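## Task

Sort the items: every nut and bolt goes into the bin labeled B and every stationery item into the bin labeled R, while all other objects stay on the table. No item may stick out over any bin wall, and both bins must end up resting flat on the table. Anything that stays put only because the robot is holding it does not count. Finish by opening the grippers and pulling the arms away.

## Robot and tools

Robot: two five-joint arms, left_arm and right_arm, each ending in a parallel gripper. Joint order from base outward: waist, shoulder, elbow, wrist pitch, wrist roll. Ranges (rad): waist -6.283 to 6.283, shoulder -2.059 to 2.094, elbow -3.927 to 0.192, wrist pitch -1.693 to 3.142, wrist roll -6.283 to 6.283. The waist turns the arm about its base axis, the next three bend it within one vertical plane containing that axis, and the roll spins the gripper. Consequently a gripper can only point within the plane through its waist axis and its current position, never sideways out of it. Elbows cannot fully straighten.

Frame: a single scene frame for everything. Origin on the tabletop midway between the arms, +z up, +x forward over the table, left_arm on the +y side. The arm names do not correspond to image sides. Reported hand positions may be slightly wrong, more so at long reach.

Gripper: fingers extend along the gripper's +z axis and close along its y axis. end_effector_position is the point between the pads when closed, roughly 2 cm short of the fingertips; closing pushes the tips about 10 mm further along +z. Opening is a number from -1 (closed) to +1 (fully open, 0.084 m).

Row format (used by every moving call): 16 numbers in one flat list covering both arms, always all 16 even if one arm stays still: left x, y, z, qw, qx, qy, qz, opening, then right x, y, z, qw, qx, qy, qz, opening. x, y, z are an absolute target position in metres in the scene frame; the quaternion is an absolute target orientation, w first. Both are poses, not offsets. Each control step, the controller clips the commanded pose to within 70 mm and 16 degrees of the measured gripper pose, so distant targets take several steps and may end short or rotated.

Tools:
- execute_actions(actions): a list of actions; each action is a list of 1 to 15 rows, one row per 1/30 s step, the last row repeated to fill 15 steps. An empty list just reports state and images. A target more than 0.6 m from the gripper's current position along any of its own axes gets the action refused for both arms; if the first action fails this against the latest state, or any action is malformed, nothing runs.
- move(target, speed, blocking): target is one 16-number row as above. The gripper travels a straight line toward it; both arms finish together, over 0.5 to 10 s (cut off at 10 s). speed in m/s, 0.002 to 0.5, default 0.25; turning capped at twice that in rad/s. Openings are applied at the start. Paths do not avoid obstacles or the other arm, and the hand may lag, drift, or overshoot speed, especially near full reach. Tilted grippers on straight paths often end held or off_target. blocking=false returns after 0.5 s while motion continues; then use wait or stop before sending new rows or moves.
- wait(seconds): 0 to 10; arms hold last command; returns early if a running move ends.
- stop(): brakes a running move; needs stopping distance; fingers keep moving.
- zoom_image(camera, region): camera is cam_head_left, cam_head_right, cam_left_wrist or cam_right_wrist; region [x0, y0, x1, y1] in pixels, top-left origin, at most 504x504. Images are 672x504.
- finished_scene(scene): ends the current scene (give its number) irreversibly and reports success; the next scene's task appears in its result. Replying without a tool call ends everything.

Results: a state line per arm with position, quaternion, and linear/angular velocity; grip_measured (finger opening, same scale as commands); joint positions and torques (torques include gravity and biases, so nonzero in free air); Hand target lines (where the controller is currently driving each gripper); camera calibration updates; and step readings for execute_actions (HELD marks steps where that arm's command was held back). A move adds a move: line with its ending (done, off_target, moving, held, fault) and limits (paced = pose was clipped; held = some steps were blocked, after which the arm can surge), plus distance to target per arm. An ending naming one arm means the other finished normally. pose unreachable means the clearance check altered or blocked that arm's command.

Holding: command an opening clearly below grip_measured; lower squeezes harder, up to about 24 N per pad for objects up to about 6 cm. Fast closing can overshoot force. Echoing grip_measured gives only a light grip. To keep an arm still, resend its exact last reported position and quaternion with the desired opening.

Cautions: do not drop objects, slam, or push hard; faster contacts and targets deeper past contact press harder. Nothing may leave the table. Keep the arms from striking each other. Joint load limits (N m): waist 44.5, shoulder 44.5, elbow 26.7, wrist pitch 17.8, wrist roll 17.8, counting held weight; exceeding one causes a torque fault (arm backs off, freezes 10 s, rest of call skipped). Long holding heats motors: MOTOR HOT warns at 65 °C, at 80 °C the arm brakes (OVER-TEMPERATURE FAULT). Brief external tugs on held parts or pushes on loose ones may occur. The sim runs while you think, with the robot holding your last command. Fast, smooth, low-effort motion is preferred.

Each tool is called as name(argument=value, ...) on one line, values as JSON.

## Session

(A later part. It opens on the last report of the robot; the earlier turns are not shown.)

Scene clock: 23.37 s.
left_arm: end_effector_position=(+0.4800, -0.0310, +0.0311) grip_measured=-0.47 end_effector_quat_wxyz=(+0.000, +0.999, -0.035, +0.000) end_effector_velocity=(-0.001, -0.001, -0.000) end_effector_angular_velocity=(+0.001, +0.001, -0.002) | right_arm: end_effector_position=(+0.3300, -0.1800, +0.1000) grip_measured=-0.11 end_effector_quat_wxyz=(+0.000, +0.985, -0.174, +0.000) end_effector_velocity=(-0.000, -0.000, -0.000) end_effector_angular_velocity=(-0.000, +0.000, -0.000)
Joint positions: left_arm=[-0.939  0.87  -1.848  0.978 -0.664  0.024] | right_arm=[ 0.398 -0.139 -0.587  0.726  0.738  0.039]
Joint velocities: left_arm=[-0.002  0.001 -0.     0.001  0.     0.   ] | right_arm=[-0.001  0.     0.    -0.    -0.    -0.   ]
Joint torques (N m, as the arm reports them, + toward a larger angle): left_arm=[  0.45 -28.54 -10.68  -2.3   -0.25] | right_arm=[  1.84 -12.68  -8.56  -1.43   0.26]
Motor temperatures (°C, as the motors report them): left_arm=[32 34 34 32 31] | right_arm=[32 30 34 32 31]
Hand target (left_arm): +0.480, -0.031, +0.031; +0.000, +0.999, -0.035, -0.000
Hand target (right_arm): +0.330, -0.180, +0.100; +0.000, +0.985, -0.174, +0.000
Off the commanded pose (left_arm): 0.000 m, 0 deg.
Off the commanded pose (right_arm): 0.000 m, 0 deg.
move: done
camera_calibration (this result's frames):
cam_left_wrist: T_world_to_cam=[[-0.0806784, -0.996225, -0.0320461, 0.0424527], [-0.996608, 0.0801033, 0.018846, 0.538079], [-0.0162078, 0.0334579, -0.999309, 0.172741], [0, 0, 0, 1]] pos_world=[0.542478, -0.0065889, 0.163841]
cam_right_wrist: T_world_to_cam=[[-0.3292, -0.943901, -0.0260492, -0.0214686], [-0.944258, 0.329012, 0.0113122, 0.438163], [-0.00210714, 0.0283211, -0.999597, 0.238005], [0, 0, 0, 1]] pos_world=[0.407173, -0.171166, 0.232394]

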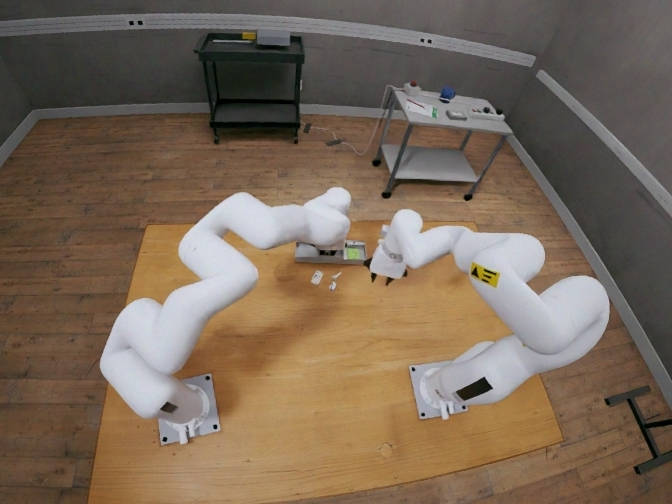

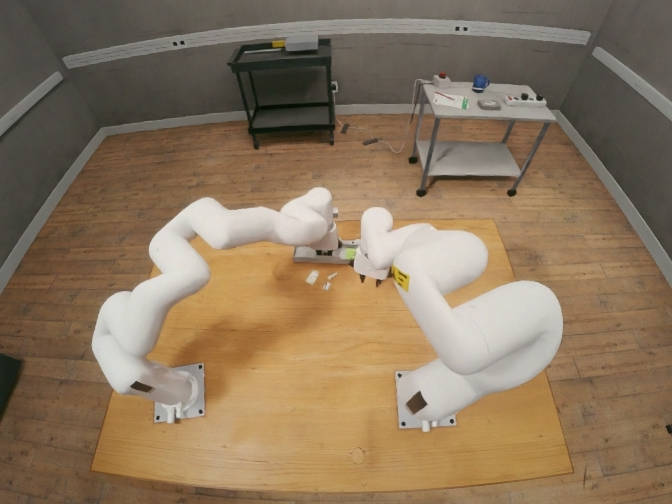

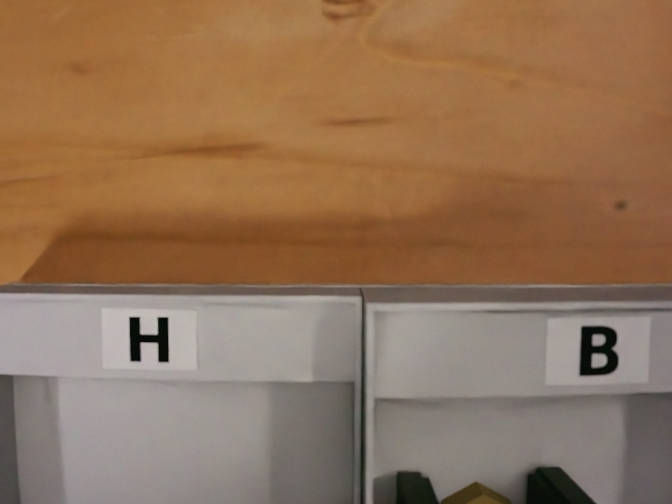

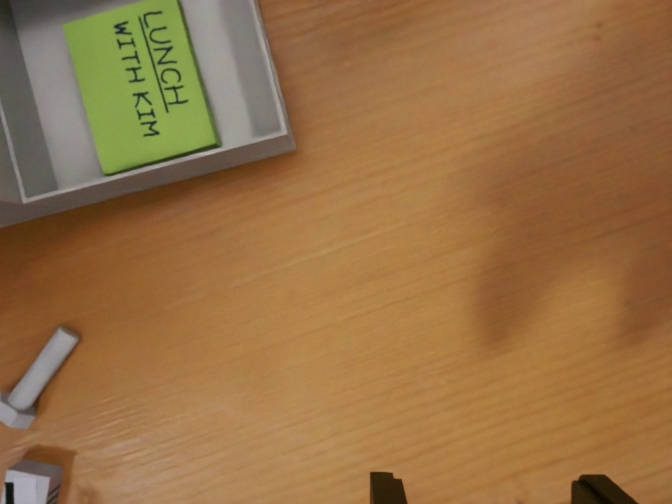

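move(target=[0.480,-0.031,0.085,0,0.9994,-0.0349,0,-0.45, 0.335,-0.12,0.09,0,0.985,-0.174,0,-0.1], speed=0.2)

move(target=[0.43,0.13,0.10,0,0.884,-0.468,0,-0.45, 0.353,-0.035,0.07,0,0.985,-0.174,0,-0.1], speed=0.3)

Scene clock: 24.73 s.
left_arm: end_effector_position=(+0.4799, -0.0309, +0.0846) grip_measured=-0.47 end_effector_quat_wxyz=(-0.000, +0.999, -0.035, -0.000) end_effector_velocity=(-0.000, -0.000, +0.001) end_effector_angular_velocity=(+0.001, +0.001, -0.000) | right_arm: end_effector_position=(+0.3349, -0.1202, +0.0900) grip_measured=-0.11 end_effector_quat_wxyz=(-0.000, +0.985, -0.174, +0.000) end_effector_velocity=(-0.000, +0.002, -0.002) end_effector_angular_velocity=(-0.002, +0.004, -0.000)
Joint positions: left_arm=[-0.939  0.794 -1.877  1.083 -0.664  0.024] | right_arm=[ 0.53  -0.016 -0.688  0.704  0.871  0.039]
Joint velocities: left_arm=[-0.    -0.001 -0.002  0.004 -0.    -0.   ] | right_arm=[ 0.004  0.008 -0.004  0.     0.004 -0.   ]
Joint torques (N m, as the arm reports them, + toward a larger angle): left_arm=[  0.25 -28.19 -10.84  -2.15  -0.15] | right_arm=[  1.85 -14.89  -8.68  -1.35   0.31]
Motor temperatures (°C, as the motors report them): left_arm=[32 34 34 32 31] | right_arm=[32 30 34 32 31]
Hand target (left_arm): +0.480, -0.031, +0.085; +0.000, +0.999, -0.035, -0.000
Hand target (right_arm): +0.335, -0.120, +0.090; +0.000, +0.985, -0.174, -0.000
Off the commanded pose (left_arm): 0.000 m, 0 deg.
Off the commanded pose (right_arm): 0.000 m, 0 deg.
move: done
camera_calibration (this result's frames):
cam_left_wrist: T_world_to_cam=[[-0.0806955, -0.996215, -0.0323018, 0.0443002], [-0.996602, 0.080105, 0.01918, 0.536897], [-0.0165199, 0.0337398, -0.999294, 0.226407], [0, 0, 0, 1]] pos_world=[0.542387, -0.00651443, 0.217381]
cam_right_wrist: T_world_to_cam=[[-0.329298, -0.943864, -0.0261422, 0.0363374], [-0.944224, 0.329112, 0.0112314, 0.423261], [-0.00199722, 0.0283826, -0.999595, 0.226293], [0, 0, 0, 1]] pos_world=[0.412071, -0.111426, 0.222398]

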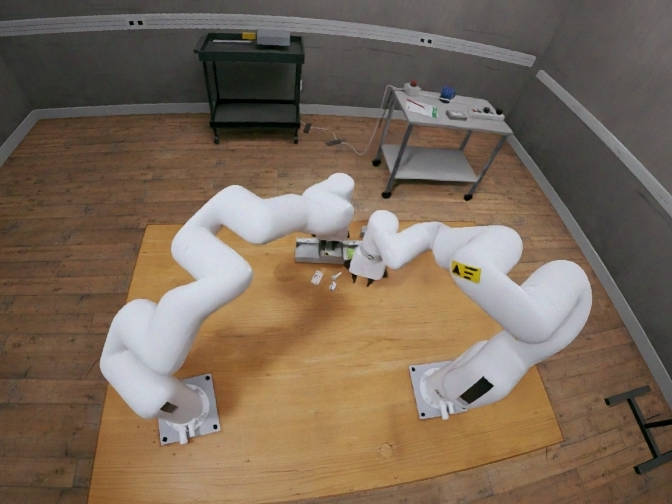

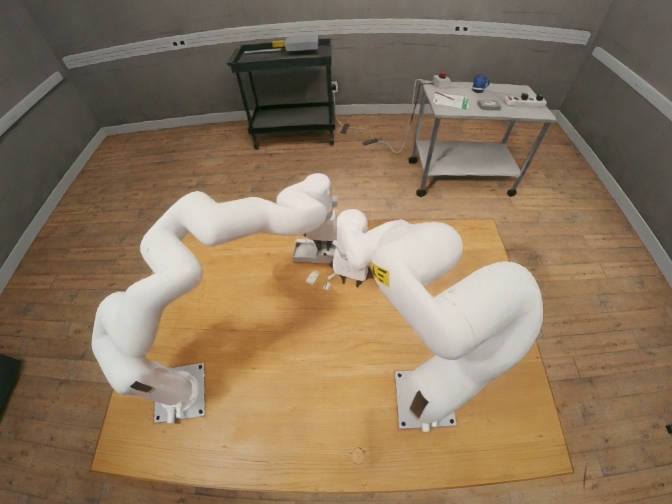

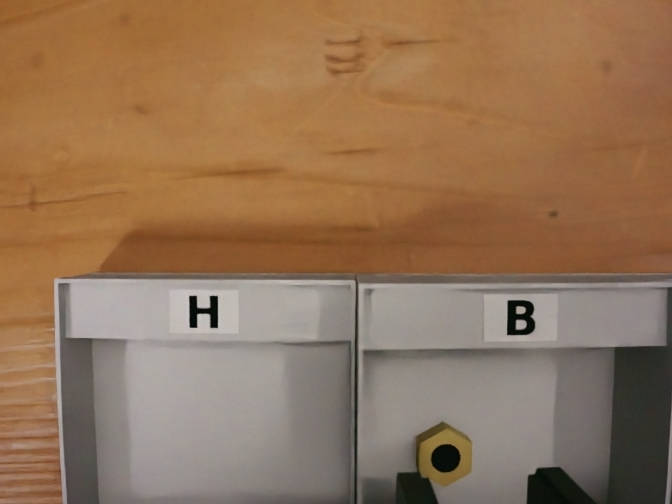

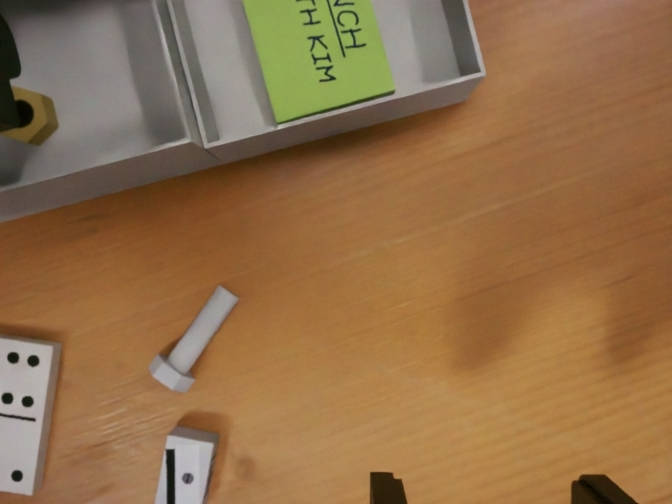

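Scene clock: 26.90 s.
left_arm: end_effector_position=(+0.4299, +0.1297, +0.0997) grip_measured=-0.47 end_effector_quat_wxyz=(-0.000, +0.884, -0.467, -0.001) end_effector_velocity=(-0.001, +0.002, +0.001) end_effector_angular_velocity=(-0.005, -0.008, -0.013) | right_arm: end_effector_position=(+0.3529, -0.0351, +0.0699) grip_measured=-0.11 end_effector_quat_wxyz=(-0.000, +0.985, -0.174, +0.000) end_effector_velocity=(+0.001, +0.000, -0.000) end_effector_angular_velocity=(-0.000, +0.000, -0.002)
Joint positions: left_arm=[-0.773  0.301 -1.139  0.839  0.405  0.024] | right_arm=[ 0.669  0.213 -0.912  0.699  1.01   0.039]
Joint velocities: left_arm=[ 0.002 -0.011  0.016 -0.015  0.015 -0.   ] | right_arm=[-0.     0.004 -0.004  0.001  0.001  0.   ]
Joint torques (N m, as the arm reports them, + toward a larger angle): left_arm=[  0.62 -20.11 -10.18  -2.1   -0.29] | right_arm=[  1.64 -18.23  -8.5   -1.25   0.34]
Motor temperatures (°C, as the motors report them): left_arm=[32 34 35 32 31] | right_arm=[32 30 34 32 31]
Hand target (left_arm): +0.430, +0.130, +0.100; +0.000, +0.884, -0.468, -0.000
Hand target (right_arm): +0.353, -0.035, +0.070; +0.000, +0.985, -0.174, -0.000
Off the commanded pose (left_arm): 0.000 m, 0 deg.
Off the commanded pose (right_arm): 0.000 m, 0 deg.
move: done
camera_calibration (this result's frames):
cam_left_wrist: T_world_to_cam=[[-0.832036, -0.553818, -0.0316589, 0.466304], [-0.554511, 0.831938, 0.0199082, 0.186225], [0.0153128, 0.0341195, -0.9993, 0.221476], [0, 0, 0, 1]] pos_world=[0.487854, 0.0957626, 0.232377]
cam_right_wrist: T_world_to_cam=[[-0.329251, -0.943882, -0.0260793, 0.122079], [-0.94424, 0.329064, 0.0112924, 0.412479], [-0.00207688, 0.0283432, -0.999596, 0.203837], [0, 0, 0, 1]] pos_world=[0.430097, -0.026281, 0.202281]

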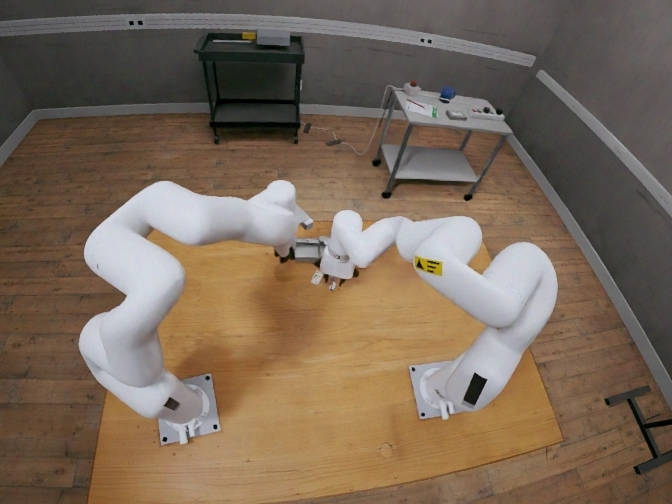

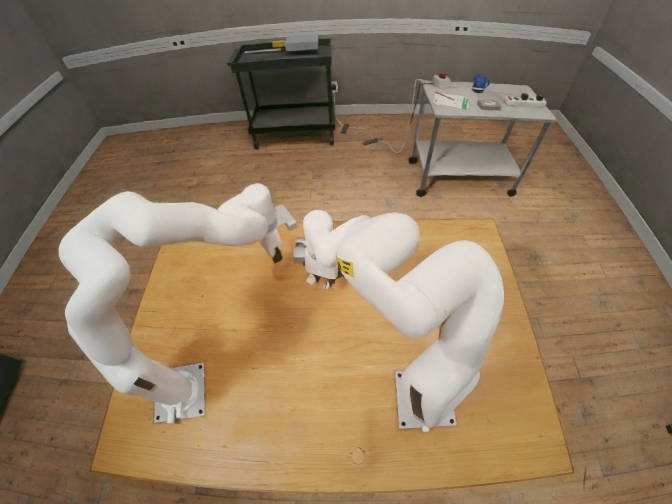

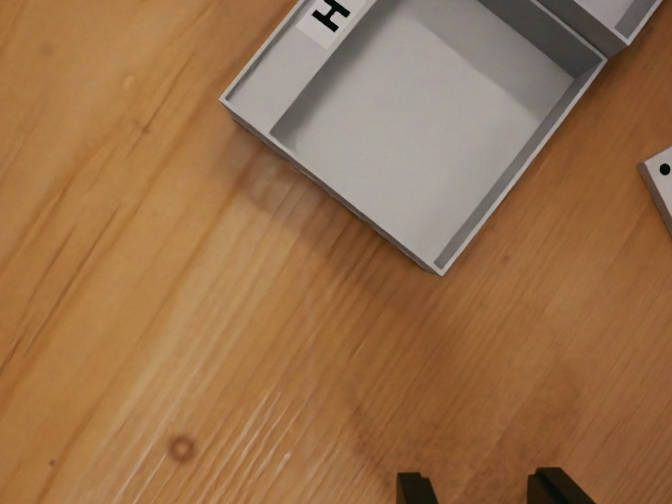

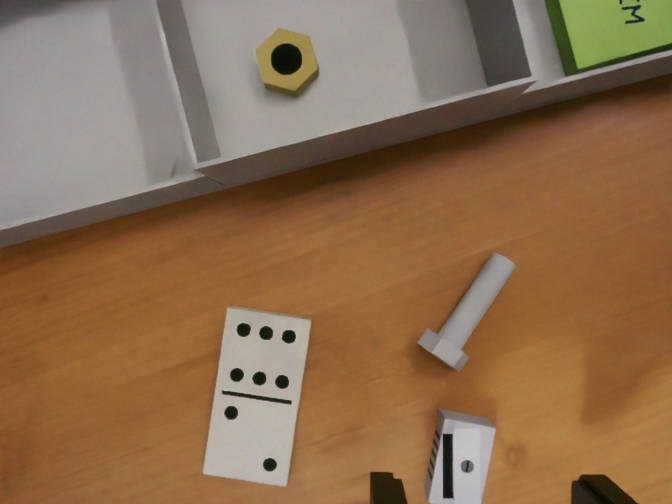

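zoom_image(camera="cam_right_wrist", region=[340, 340, 640, 504])

Region (340, 340, 640, 504) of cam_right_wrist's 672x504 image, scaled by 1.680, with more detail than that image has; it fills the top 276 rows of this view, and the rest is white.

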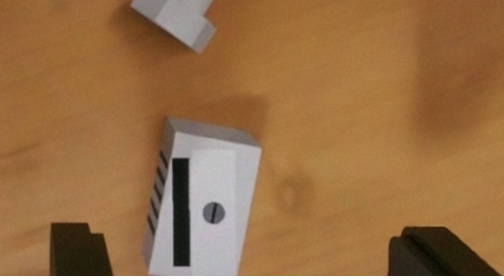

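move(target=[0.43,0.13,0.10,0,0.884,-0.468,0,-0.45, 0.353,-0.036,0.025,0,0.9724,-0.2334,0,-0.1], speed=0.12)

move(target=[0.43,0.13,0.10,0,0.884,-0.468,0,-0.45, 0.353,-0.036,0.025,0,0.9724,-0.2334,0,-0.9], speed=0.12)

Scene clock: 28.33 s.
left_arm: end_effector_position=(+0.4300, +0.1300, +0.1000) grip_measured=-0.47 end_effector_quat_wxyz=(+0.000, +0.884, -0.468, -0.000) end_effector_velocity=(-0.000, +0.000, -0.000) end_effector_angular_velocity=(+0.001, +0.002, +0.000) | right_arm: end_effector_position=(+0.3530, -0.0360, +0.0253) grip_measured=-0.11 end_effector_quat_wxyz=(-0.000, +0.972, -0.233, +0.000) end_effector_velocity=(+0.000, +0.000, -0.003) end_effector_angular_velocity=(-0.000, +0.000, -0.005)
Joint positions: left_arm=[-0.772  0.3   -1.138  0.838  0.407  0.024] | right_arm=[ 0.667  0.316 -0.896  0.58   1.129  0.039]
Joint velocities: left_arm=[ 0.     0.    -0.     0.002  0.    -0.   ] | right_arm=[ 0.     0.008 -0.001 -0.007  0.006  0.   ]
Joint torques (N m, as the arm reports them, + toward a larger angle): left_arm=[  0.42 -20.88 -10.16  -2.29  -0.32] | right_arm=[  1.91 -19.31  -8.11  -1.4    0.02]
Motor temperatures (°C, as the motors report them): left_arm=[32 34 35 32 31] | right_arm=[32 30 34 32 31]
Hand target (left_arm): +0.430, +0.130, +0.100; +0.000, +0.884, -0.468, -0.000
Hand target (right_arm): +0.353, -0.036, +0.025; +0.000, +0.972, -0.233, +0.000
Off the commanded pose (left_arm): 0.000 m, 0 deg.
Off the commanded pose (right_arm): 0.000 m, 0 deg.
move: done
camera_calibration (this result's frames):
cam_left_wrist: T_world_to_cam=[[-0.832733, -0.552744, -0.0320989, 0.466766], [-0.553436, 0.832677, 0.0189112, 0.185622], [0.016275, 0.0335126, -0.999306, 0.221446], [0, 0, 0, 1]] pos_world=[0.487817, 0.0960179, 0.232765]
cam_right_wrist: T_world_to_cam=[[-0.440519, -0.897359, -0.0262711, 0.161099], [-0.897742, 0.440379, 0.0112026, 0.400955], [0.0015165, 0.0285196, -0.999592, 0.158061], [0, 0, 0, 1]] pos_world=[0.430681, -0.0365167, 0.157738]

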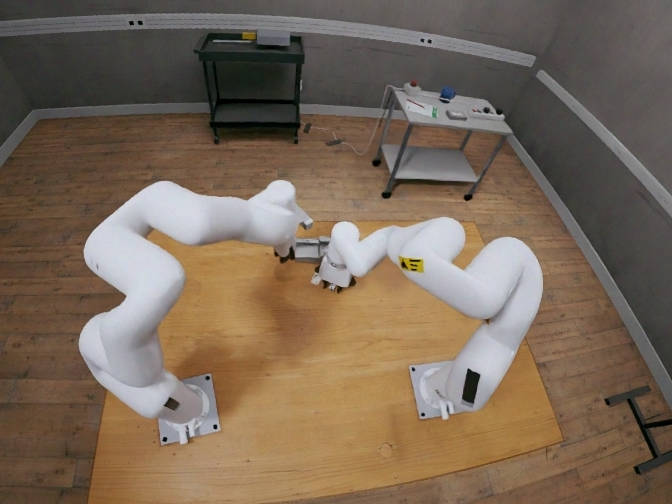

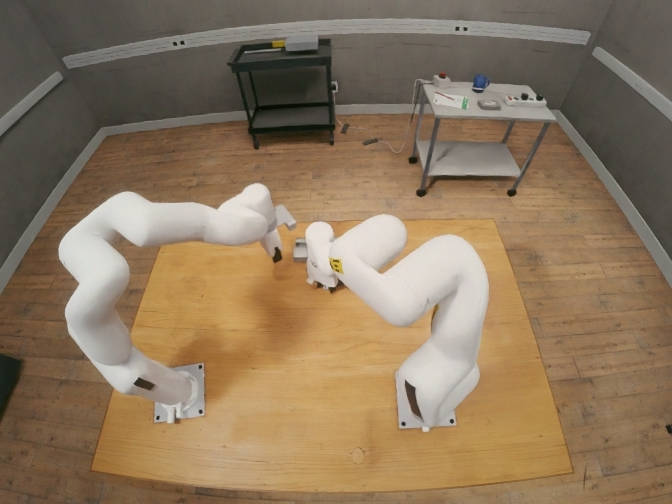

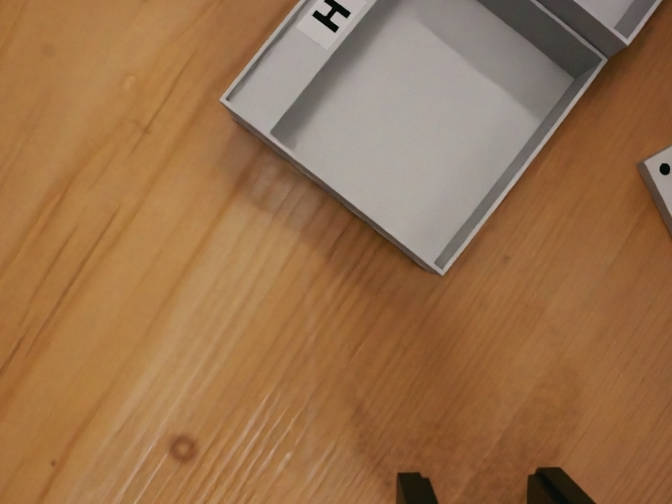

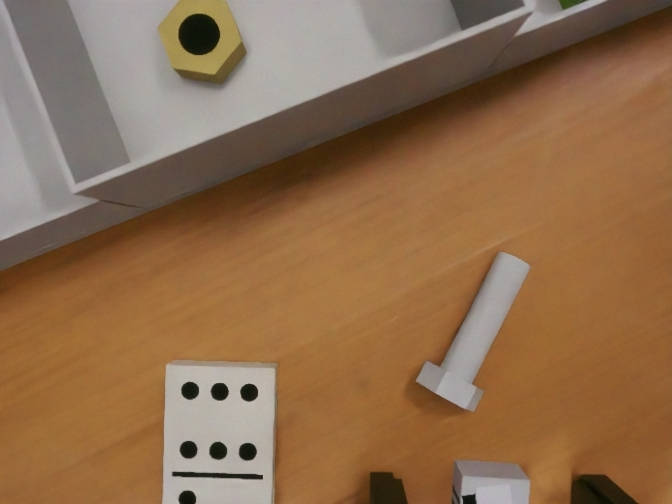

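Scene clock: 29.03 s.
left_arm: end_effector_position=(+0.4300, +0.1300, +0.1000) grip_measured=-0.47 end_effector_quat_wxyz=(+0.000, +0.884, -0.468, -0.000) end_effector_velocity=(+0.000, +0.000, -0.000) end_effector_angular_velocity=(+0.000, +0.000, +0.000) | right_arm: end_effector_position=(+0.3531, -0.0360, +0.0252) grip_measured=-0.68 end_effector_quat_wxyz=(-0.000, +0.972, -0.233, +0.000) end_effector_velocity=(+0.000, -0.001, -0.000) end_effector_angular_velocity=(-0.000, +0.001, -0.002)
Joint positions: left_arm=[-0.772  0.3   -1.138  0.838  0.407  0.024] | right_arm=[ 0.667  0.316 -0.896  0.579  1.129  0.014]
Joint velocities: left_arm=[ 0.     0.001  0.    -0.     0.     0.   ] | right_arm=[-0.002  0.001  0.    -0.     0.     0.   ]
Joint torques (N m, as the arm reports them, + toward a larger angle): left_arm=[  0.24 -20.82 -10.12  -2.36  -0.25] | right_arm=[  1.74 -18.82  -7.44  -1.54   0.3 ]
Motor temperatures (°C, as the motors report them): left_arm=[32 34 35 32 31] | right_arm=[32 30 34 32 31]
Hand target (left_arm): +0.430, +0.130, +0.100; +0.000, +0.884, -0.468, -0.000
Hand target (right_arm): +0.353, -0.036, +0.025; +0.000, +0.972, -0.233, +0.000
Off the commanded pose (left_arm): 0.000 m, 0 deg.
Off the commanded pose (right_arm): 0.000 m, 0 deg.
move: done
camera_calibration (this result's frames):
cam_left_wrist: T_world_to_cam=[[-0.832733, -0.552744, -0.0320996, 0.466768], [-0.553436, 0.832677, 0.0189096, 0.185624], [0.0162764, 0.0335117, -0.999306, 0.221447], [0, 0, 0, 1]] pos_world=[0.487819, 0.0960173, 0.232767]
cam_right_wrist: T_world_to_cam=[[-0.44108, -0.897084, -0.026243, 0.161325], [-0.897467, 0.44094, 0.0112165, 0.400894], [0.00150942, 0.0284996, -0.999593, 0.157885], [0, 0, 0, 1]] pos_world=[0.430708, -0.0365479, 0.157558]

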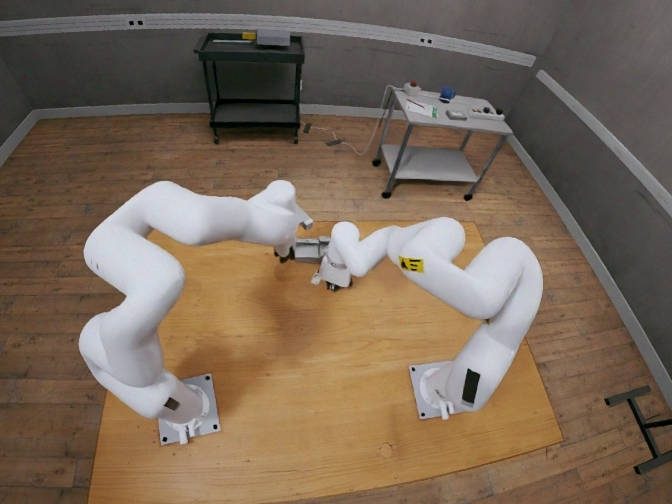

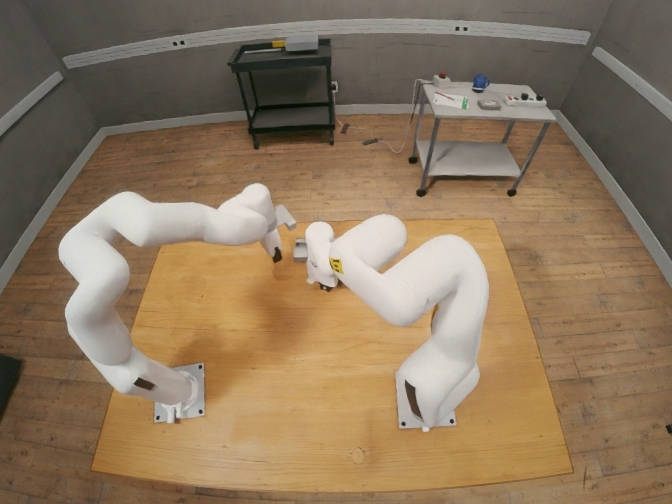

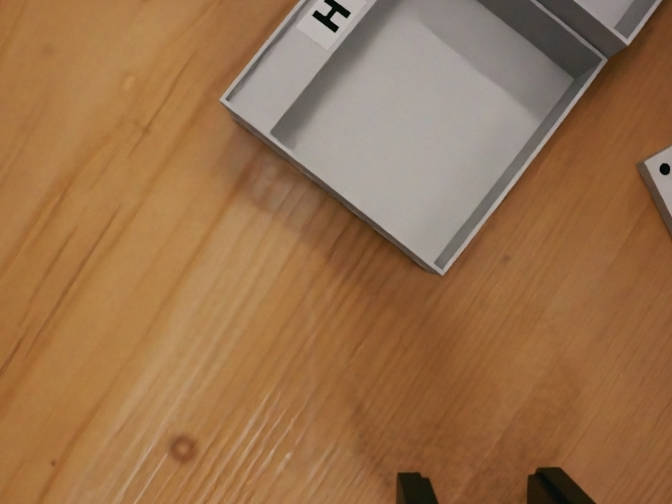

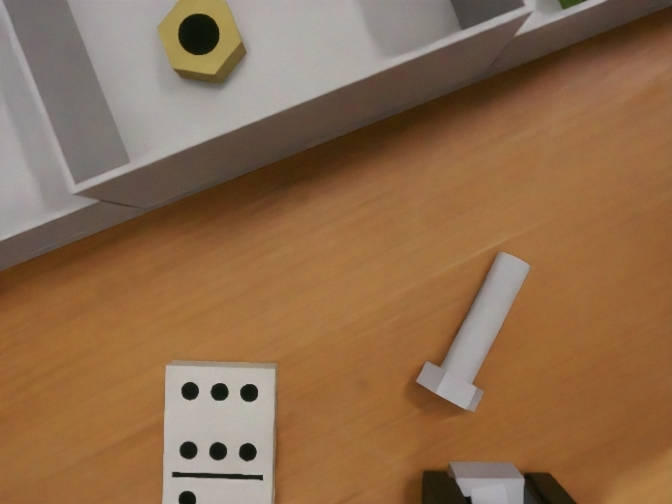

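move(target=[0.43,0.13,0.10,0,0.884,-0.468,0,-0.45, 0.353,-0.036,0.075,0,0.9724,-0.2334,0,-0.9], speed=0.2)

move(target=[0.43,0.13,0.10,0,0.884,-0.468,0,-0.45, 0.470,-0.126,0.075,0,0.9994,-0.0349,0,-0.9], speed=0.25)

move(target=[0.40,0.05,0.10,0,0.884,-0.468,0,-0.45, 0.470,-0.126,0.041,0,0.9994,-0.0349,0,-0.9], speed=0.1)

Scene clock: 30.43 s.
left_arm: end_effector_position=(+0.4300, +0.1300, +0.1000) grip_measured=-0.47 end_effector_quat_wxyz=(+0.000, +0.884, -0.468, -0.000) end_effector_velocity=(-0.000, -0.000, +0.000) end_effector_angular_velocity=(+0.000, +0.000, -0.000) | right_arm: end_effector_position=(+0.3529, -0.0361, +0.0746) grip_measured=-0.68 end_effector_quat_wxyz=(+0.000, +0.972, -0.233, -0.000) end_effector_velocity=(+0.000, +0.000, +0.003) end_effector_angular_velocity=(-0.000, +0.000, +0.000)
Joint positions: left_arm=[-0.772  0.3   -1.138  0.838  0.407  0.024] | right_arm=[ 0.667  0.202 -0.913  0.712  1.129  0.014]
Joint velocities: left_arm=[-0.    -0.001  0.     0.001 -0.    -0.   ] | right_arm=[ 0.    -0.006 -0.003  0.008 -0.    -0.   ]
Joint torques (N m, as the arm reports them, + toward a larger angle): left_arm=[  0.49 -20.58 -10.23  -2.23  -0.19] | right_arm=[  1.88 -18.59  -8.28  -1.27   0.38]
Motor temperatures (°C, as the motors report them): left_arm=[32 34 35 32 31] | right_arm=[32 30 34 32 31]
Hand target (left_arm): +0.430, +0.130, +0.100; +0.000, +0.884, -0.468, -0.000
Hand target (right_arm): +0.353, -0.036, +0.075; +0.000, +0.972, -0.233, +0.000
Off the commanded pose (left_arm): 0.000 m, 0 deg.
Off the commanded pose (right_arm): 0.000 m, 0 deg.
move: done
camera_calibration (this result's frames):
cam_left_wrist: T_world_to_cam=[[-0.832733, -0.552744, -0.0320997, 0.466768], [-0.553436, 0.832677, 0.0189094, 0.185624], [0.0162767, 0.0335116, -0.999306, 0.221447], [0, 0, 0, 1]] pos_world=[0.487819, 0.0960173, 0.232767]
cam_right_wrist: T_world_to_cam=[[-0.441136, -0.897072, -0.0257243, 0.162451], [-0.89744, 0.440988, 0.0114709, 0.400242], [0.00105387, 0.0281463, -0.999603, 0.207454], [0, 0, 0, 1]] pos_world=[0.430638, -0.0366114, 0.206959]

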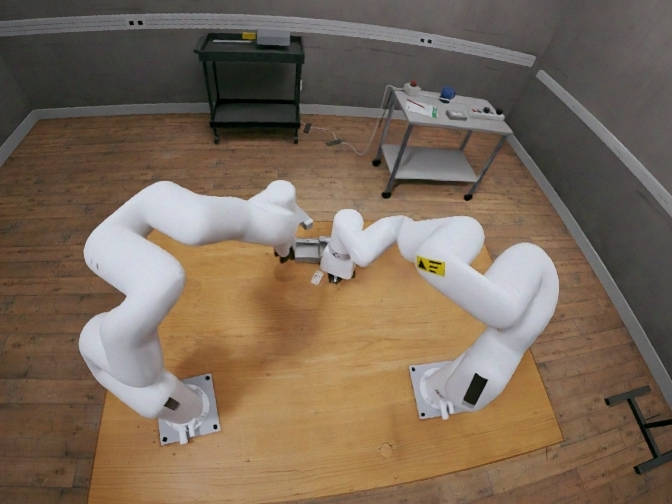

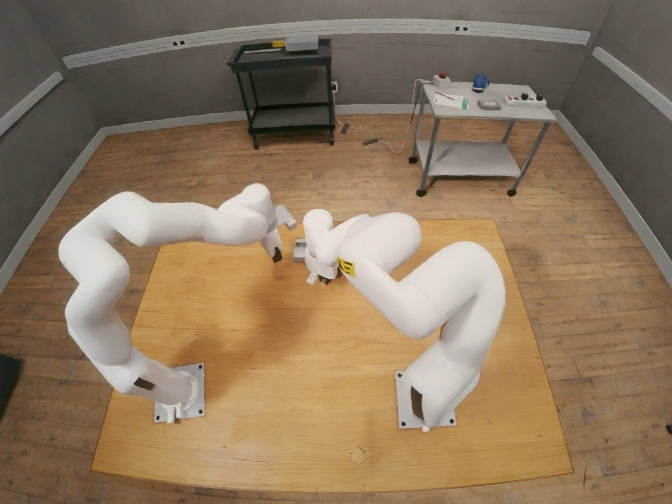

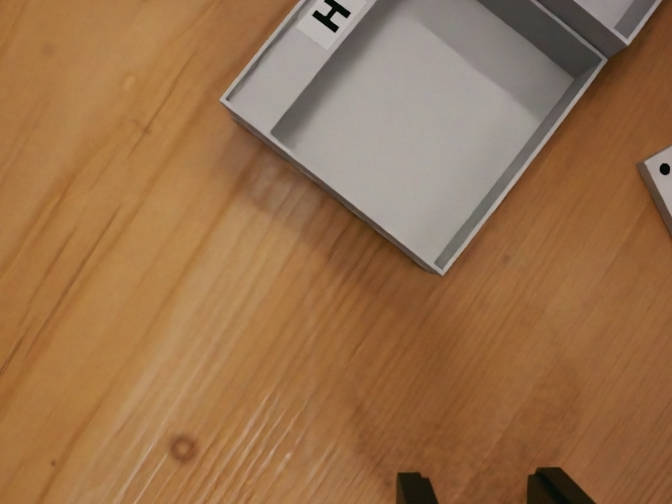

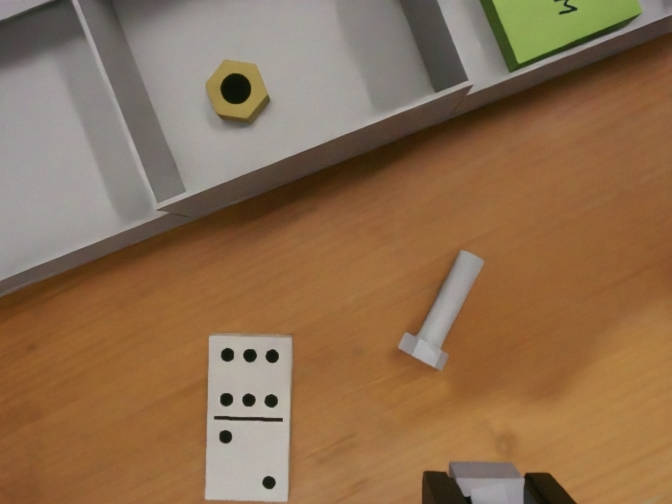

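Scene clock: 31.93 s.
left_arm: end_effector_position=(+0.4300, +0.1300, +0.1000) grip_measured=-0.47 end_effector_quat_wxyz=(+0.000, +0.884, -0.468, -0.000) end_effector_velocity=(+0.000, +0.000, -0.001) end_effector_angular_velocity=(+0.000, +0.000, +0.001) | right_arm: end_effector_position=(+0.4696, -0.1259, +0.0749) grip_measured=-0.68 end_effector_quat_wxyz=(-0.000, +0.999, -0.035, +0.000) end_effector_velocity=(+0.003, -0.001, -0.001) end_effector_angular_velocity=(-0.003, +0.006, +0.008)
Joint positions: left_arm=[-0.772  0.3   -1.138  0.838  0.407  0.024] | right_arm=[ 0.392  0.365 -1.151  0.785  0.454  0.014]
Joint velocities: left_arm=[ 0.     0.001 -0.    -0.001 -0.001 -0.   ] | right_arm=[-0.004  0.011 -0.016  0.012 -0.013  0.   ]
Joint torques (N m, as the arm reports them, + toward a larger angle): left_arm=[  0.42 -20.5  -10.24  -2.2   -0.27] | right_arm=[  1.81 -21.98  -9.12  -1.51   0.  ]
Motor temperatures (°C, as the motors report them): left_arm=[32 34 35 32 31] | right_arm=[32 30 34 32 31]
Hand target (left_arm): +0.430, +0.130, +0.100; +0.000, +0.884, -0.468, -0.000
Hand target (right_arm): +0.470, -0.126, +0.075; +0.000, +0.999, -0.035, -0.000
Off the commanded pose (left_arm): 0.000 m, 0 deg.
Off the commanded pose (right_arm): 0.000 m, 0 deg.
move: done
camera_calibration (this result's frames):
cam_left_wrist: T_world_to_cam=[[-0.832733, -0.552744, -0.0320996, 0.466768], [-0.553436, 0.832677, 0.0189095, 0.185624], [0.0162765, 0.0335117, -0.999306, 0.221447], [0, 0, 0, 1]] pos_world=[0.487819, 0.0960173, 0.232767]
cam_right_wrist: T_world_to_cam=[[-0.0564348, -0.998059, -0.0263188, -0.0600306], [-0.998364, 0.0561689, 0.010738, 0.543549], [-0.00923885, 0.0268818, -0.999596, 0.214883], [0, 0, 0, 1]] pos_world=[0.541257, -0.0962211, 0.20738]

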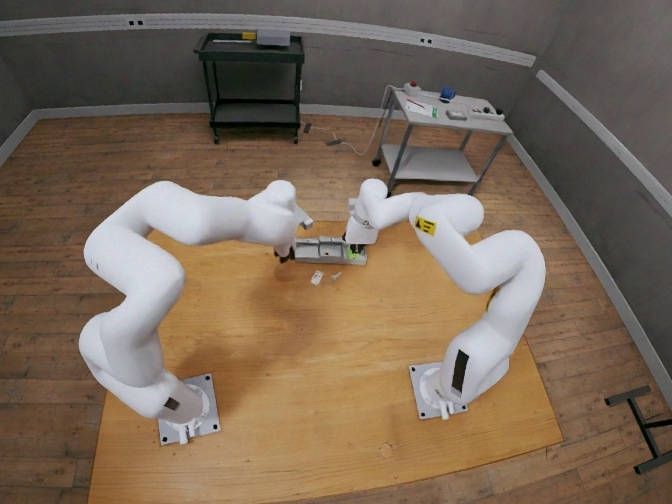

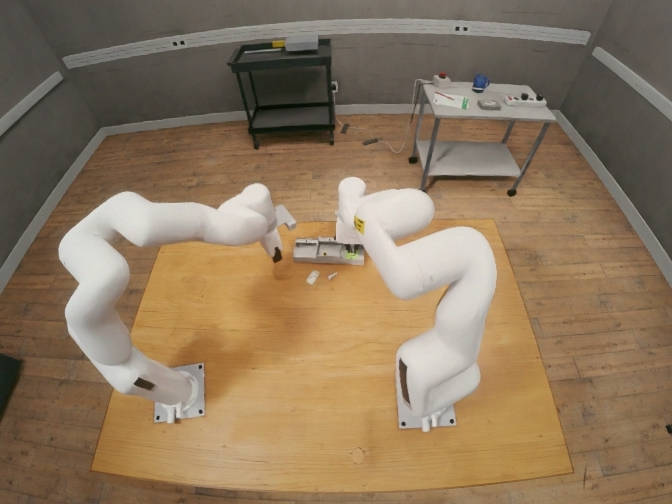

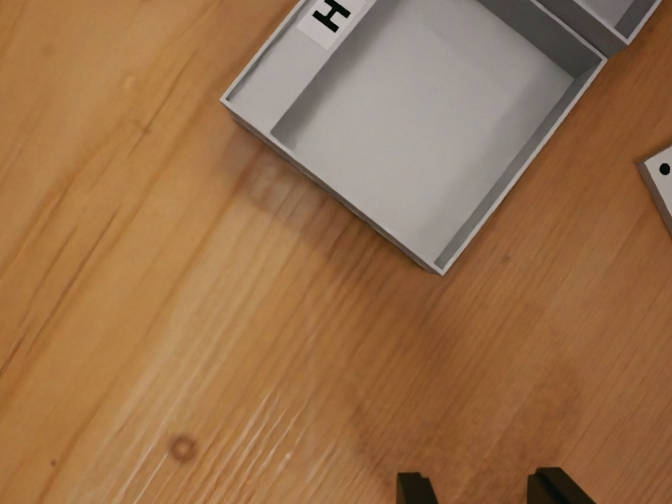

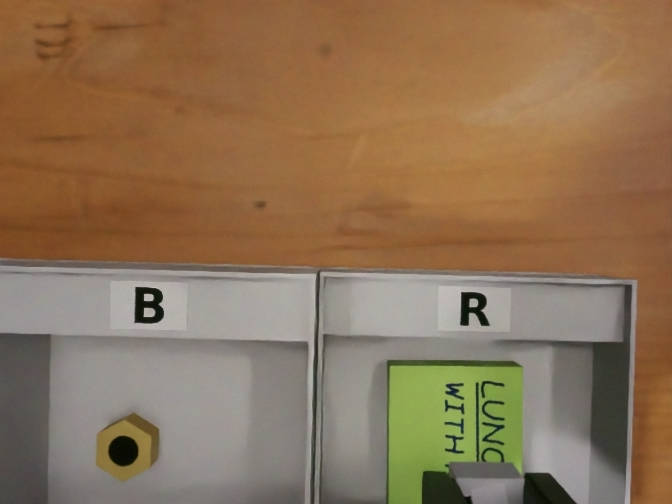

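Scene clock: 33.33 s.
left_arm: end_effector_position=(+0.4002, +0.0503, +0.1001) grip_measured=-0.47 end_effector_quat_wxyz=(+0.000, +0.884, -0.468, +0.000) end_effector_velocity=(-0.000, -0.003, +0.000) end_effector_angular_velocity=(-0.000, -0.000, +0.000) | right_arm: end_effector_position=(+0.4707, -0.1257, +0.0421) grip_measured=-0.68 end_effector_quat_wxyz=(-0.000, +0.999, -0.035, +0.001) end_effector_velocity=(-0.001, -0.000, -0.002) end_effector_angular_velocity=(-0.001, +0.002, +0.000)
Joint positions: left_arm=[-0.927  0.373 -1.245  0.872  0.252  0.024] | right_arm=[ 0.392  0.431 -1.14   0.706  0.453  0.014]
Joint velocities: left_arm=[-0.005  0.005 -0.007  0.002 -0.005 -0.   ] | right_arm=[ 0.     0.002  0.002 -0.002 -0.     0.   ]
Joint torques (N m, as the arm reports them, + toward a larger angle): left_arm=[  0.25 -21.74 -10.45  -2.27  -0.17] | right_arm=[  2.14 -18.07  -7.33  -1.44   0.11]
Motor temperatures (°C, as the motors report them): left_arm=[32 34 35 32 31] | right_arm=[32 30 34 32 31]
Hand target (left_arm): +0.400, +0.050, +0.100; +0.000, +0.884, -0.468, +0.000
Hand target (right_arm): +0.470, -0.126, +0.041; +0.000, +0.999, -0.035, +0.000
Off the commanded pose (left_arm): 0.000 m, 0 deg.
Off the commanded pose (right_arm): 0.001 m, 0 deg.
move: done
camera_calibration (this result's frames):
cam_left_wrist: T_world_to_cam=[[-0.832645, -0.552874, -0.0321373, 0.39786], [-0.553565, 0.832594, 0.0187692, 0.235537], [0.0163803, 0.0334182, -0.999307, 0.224624], [0, 0, 0, 1]] pos_world=[0.457982, 0.0163531, 0.232834]
cam_right_wrist: T_world_to_cam=[[-0.0555849, -0.99809, -0.0269695, -0.0609945], [-0.998423, 0.0553509, 0.00934805, 0.54495], [-0.00783741, 0.0274465, -0.999593, 0.181478], [0, 0, 0, 1]] pos_world=[0.542123, -0.0960225, 0.174665]

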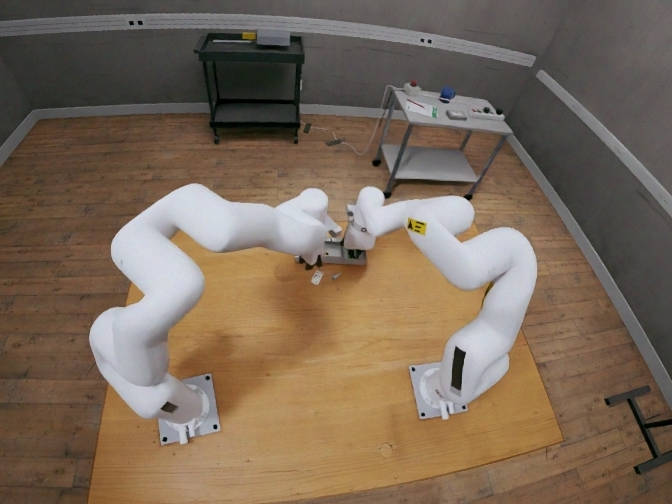

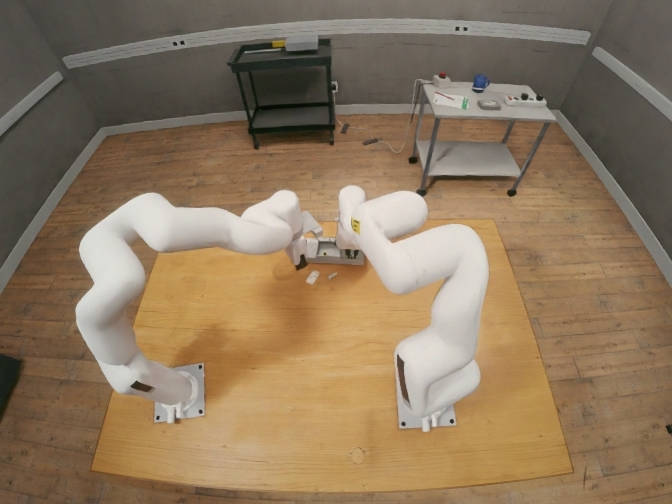

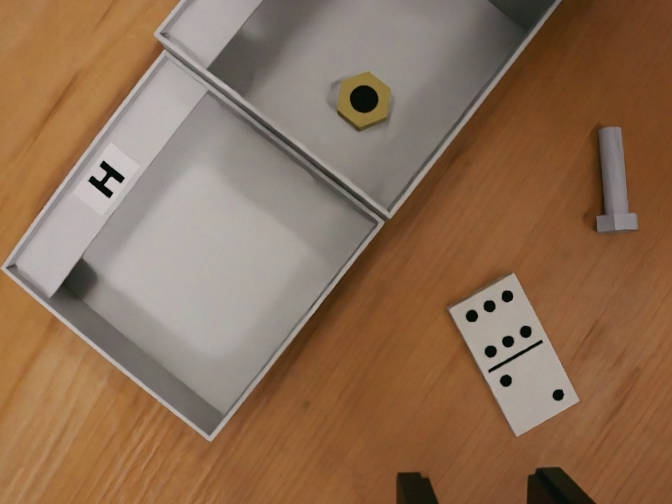

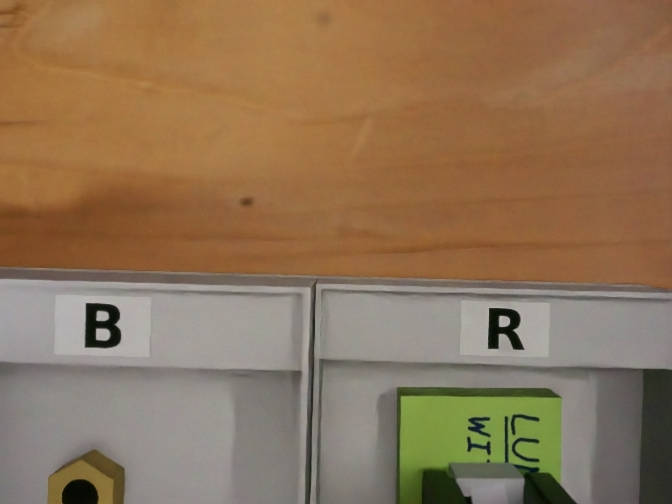

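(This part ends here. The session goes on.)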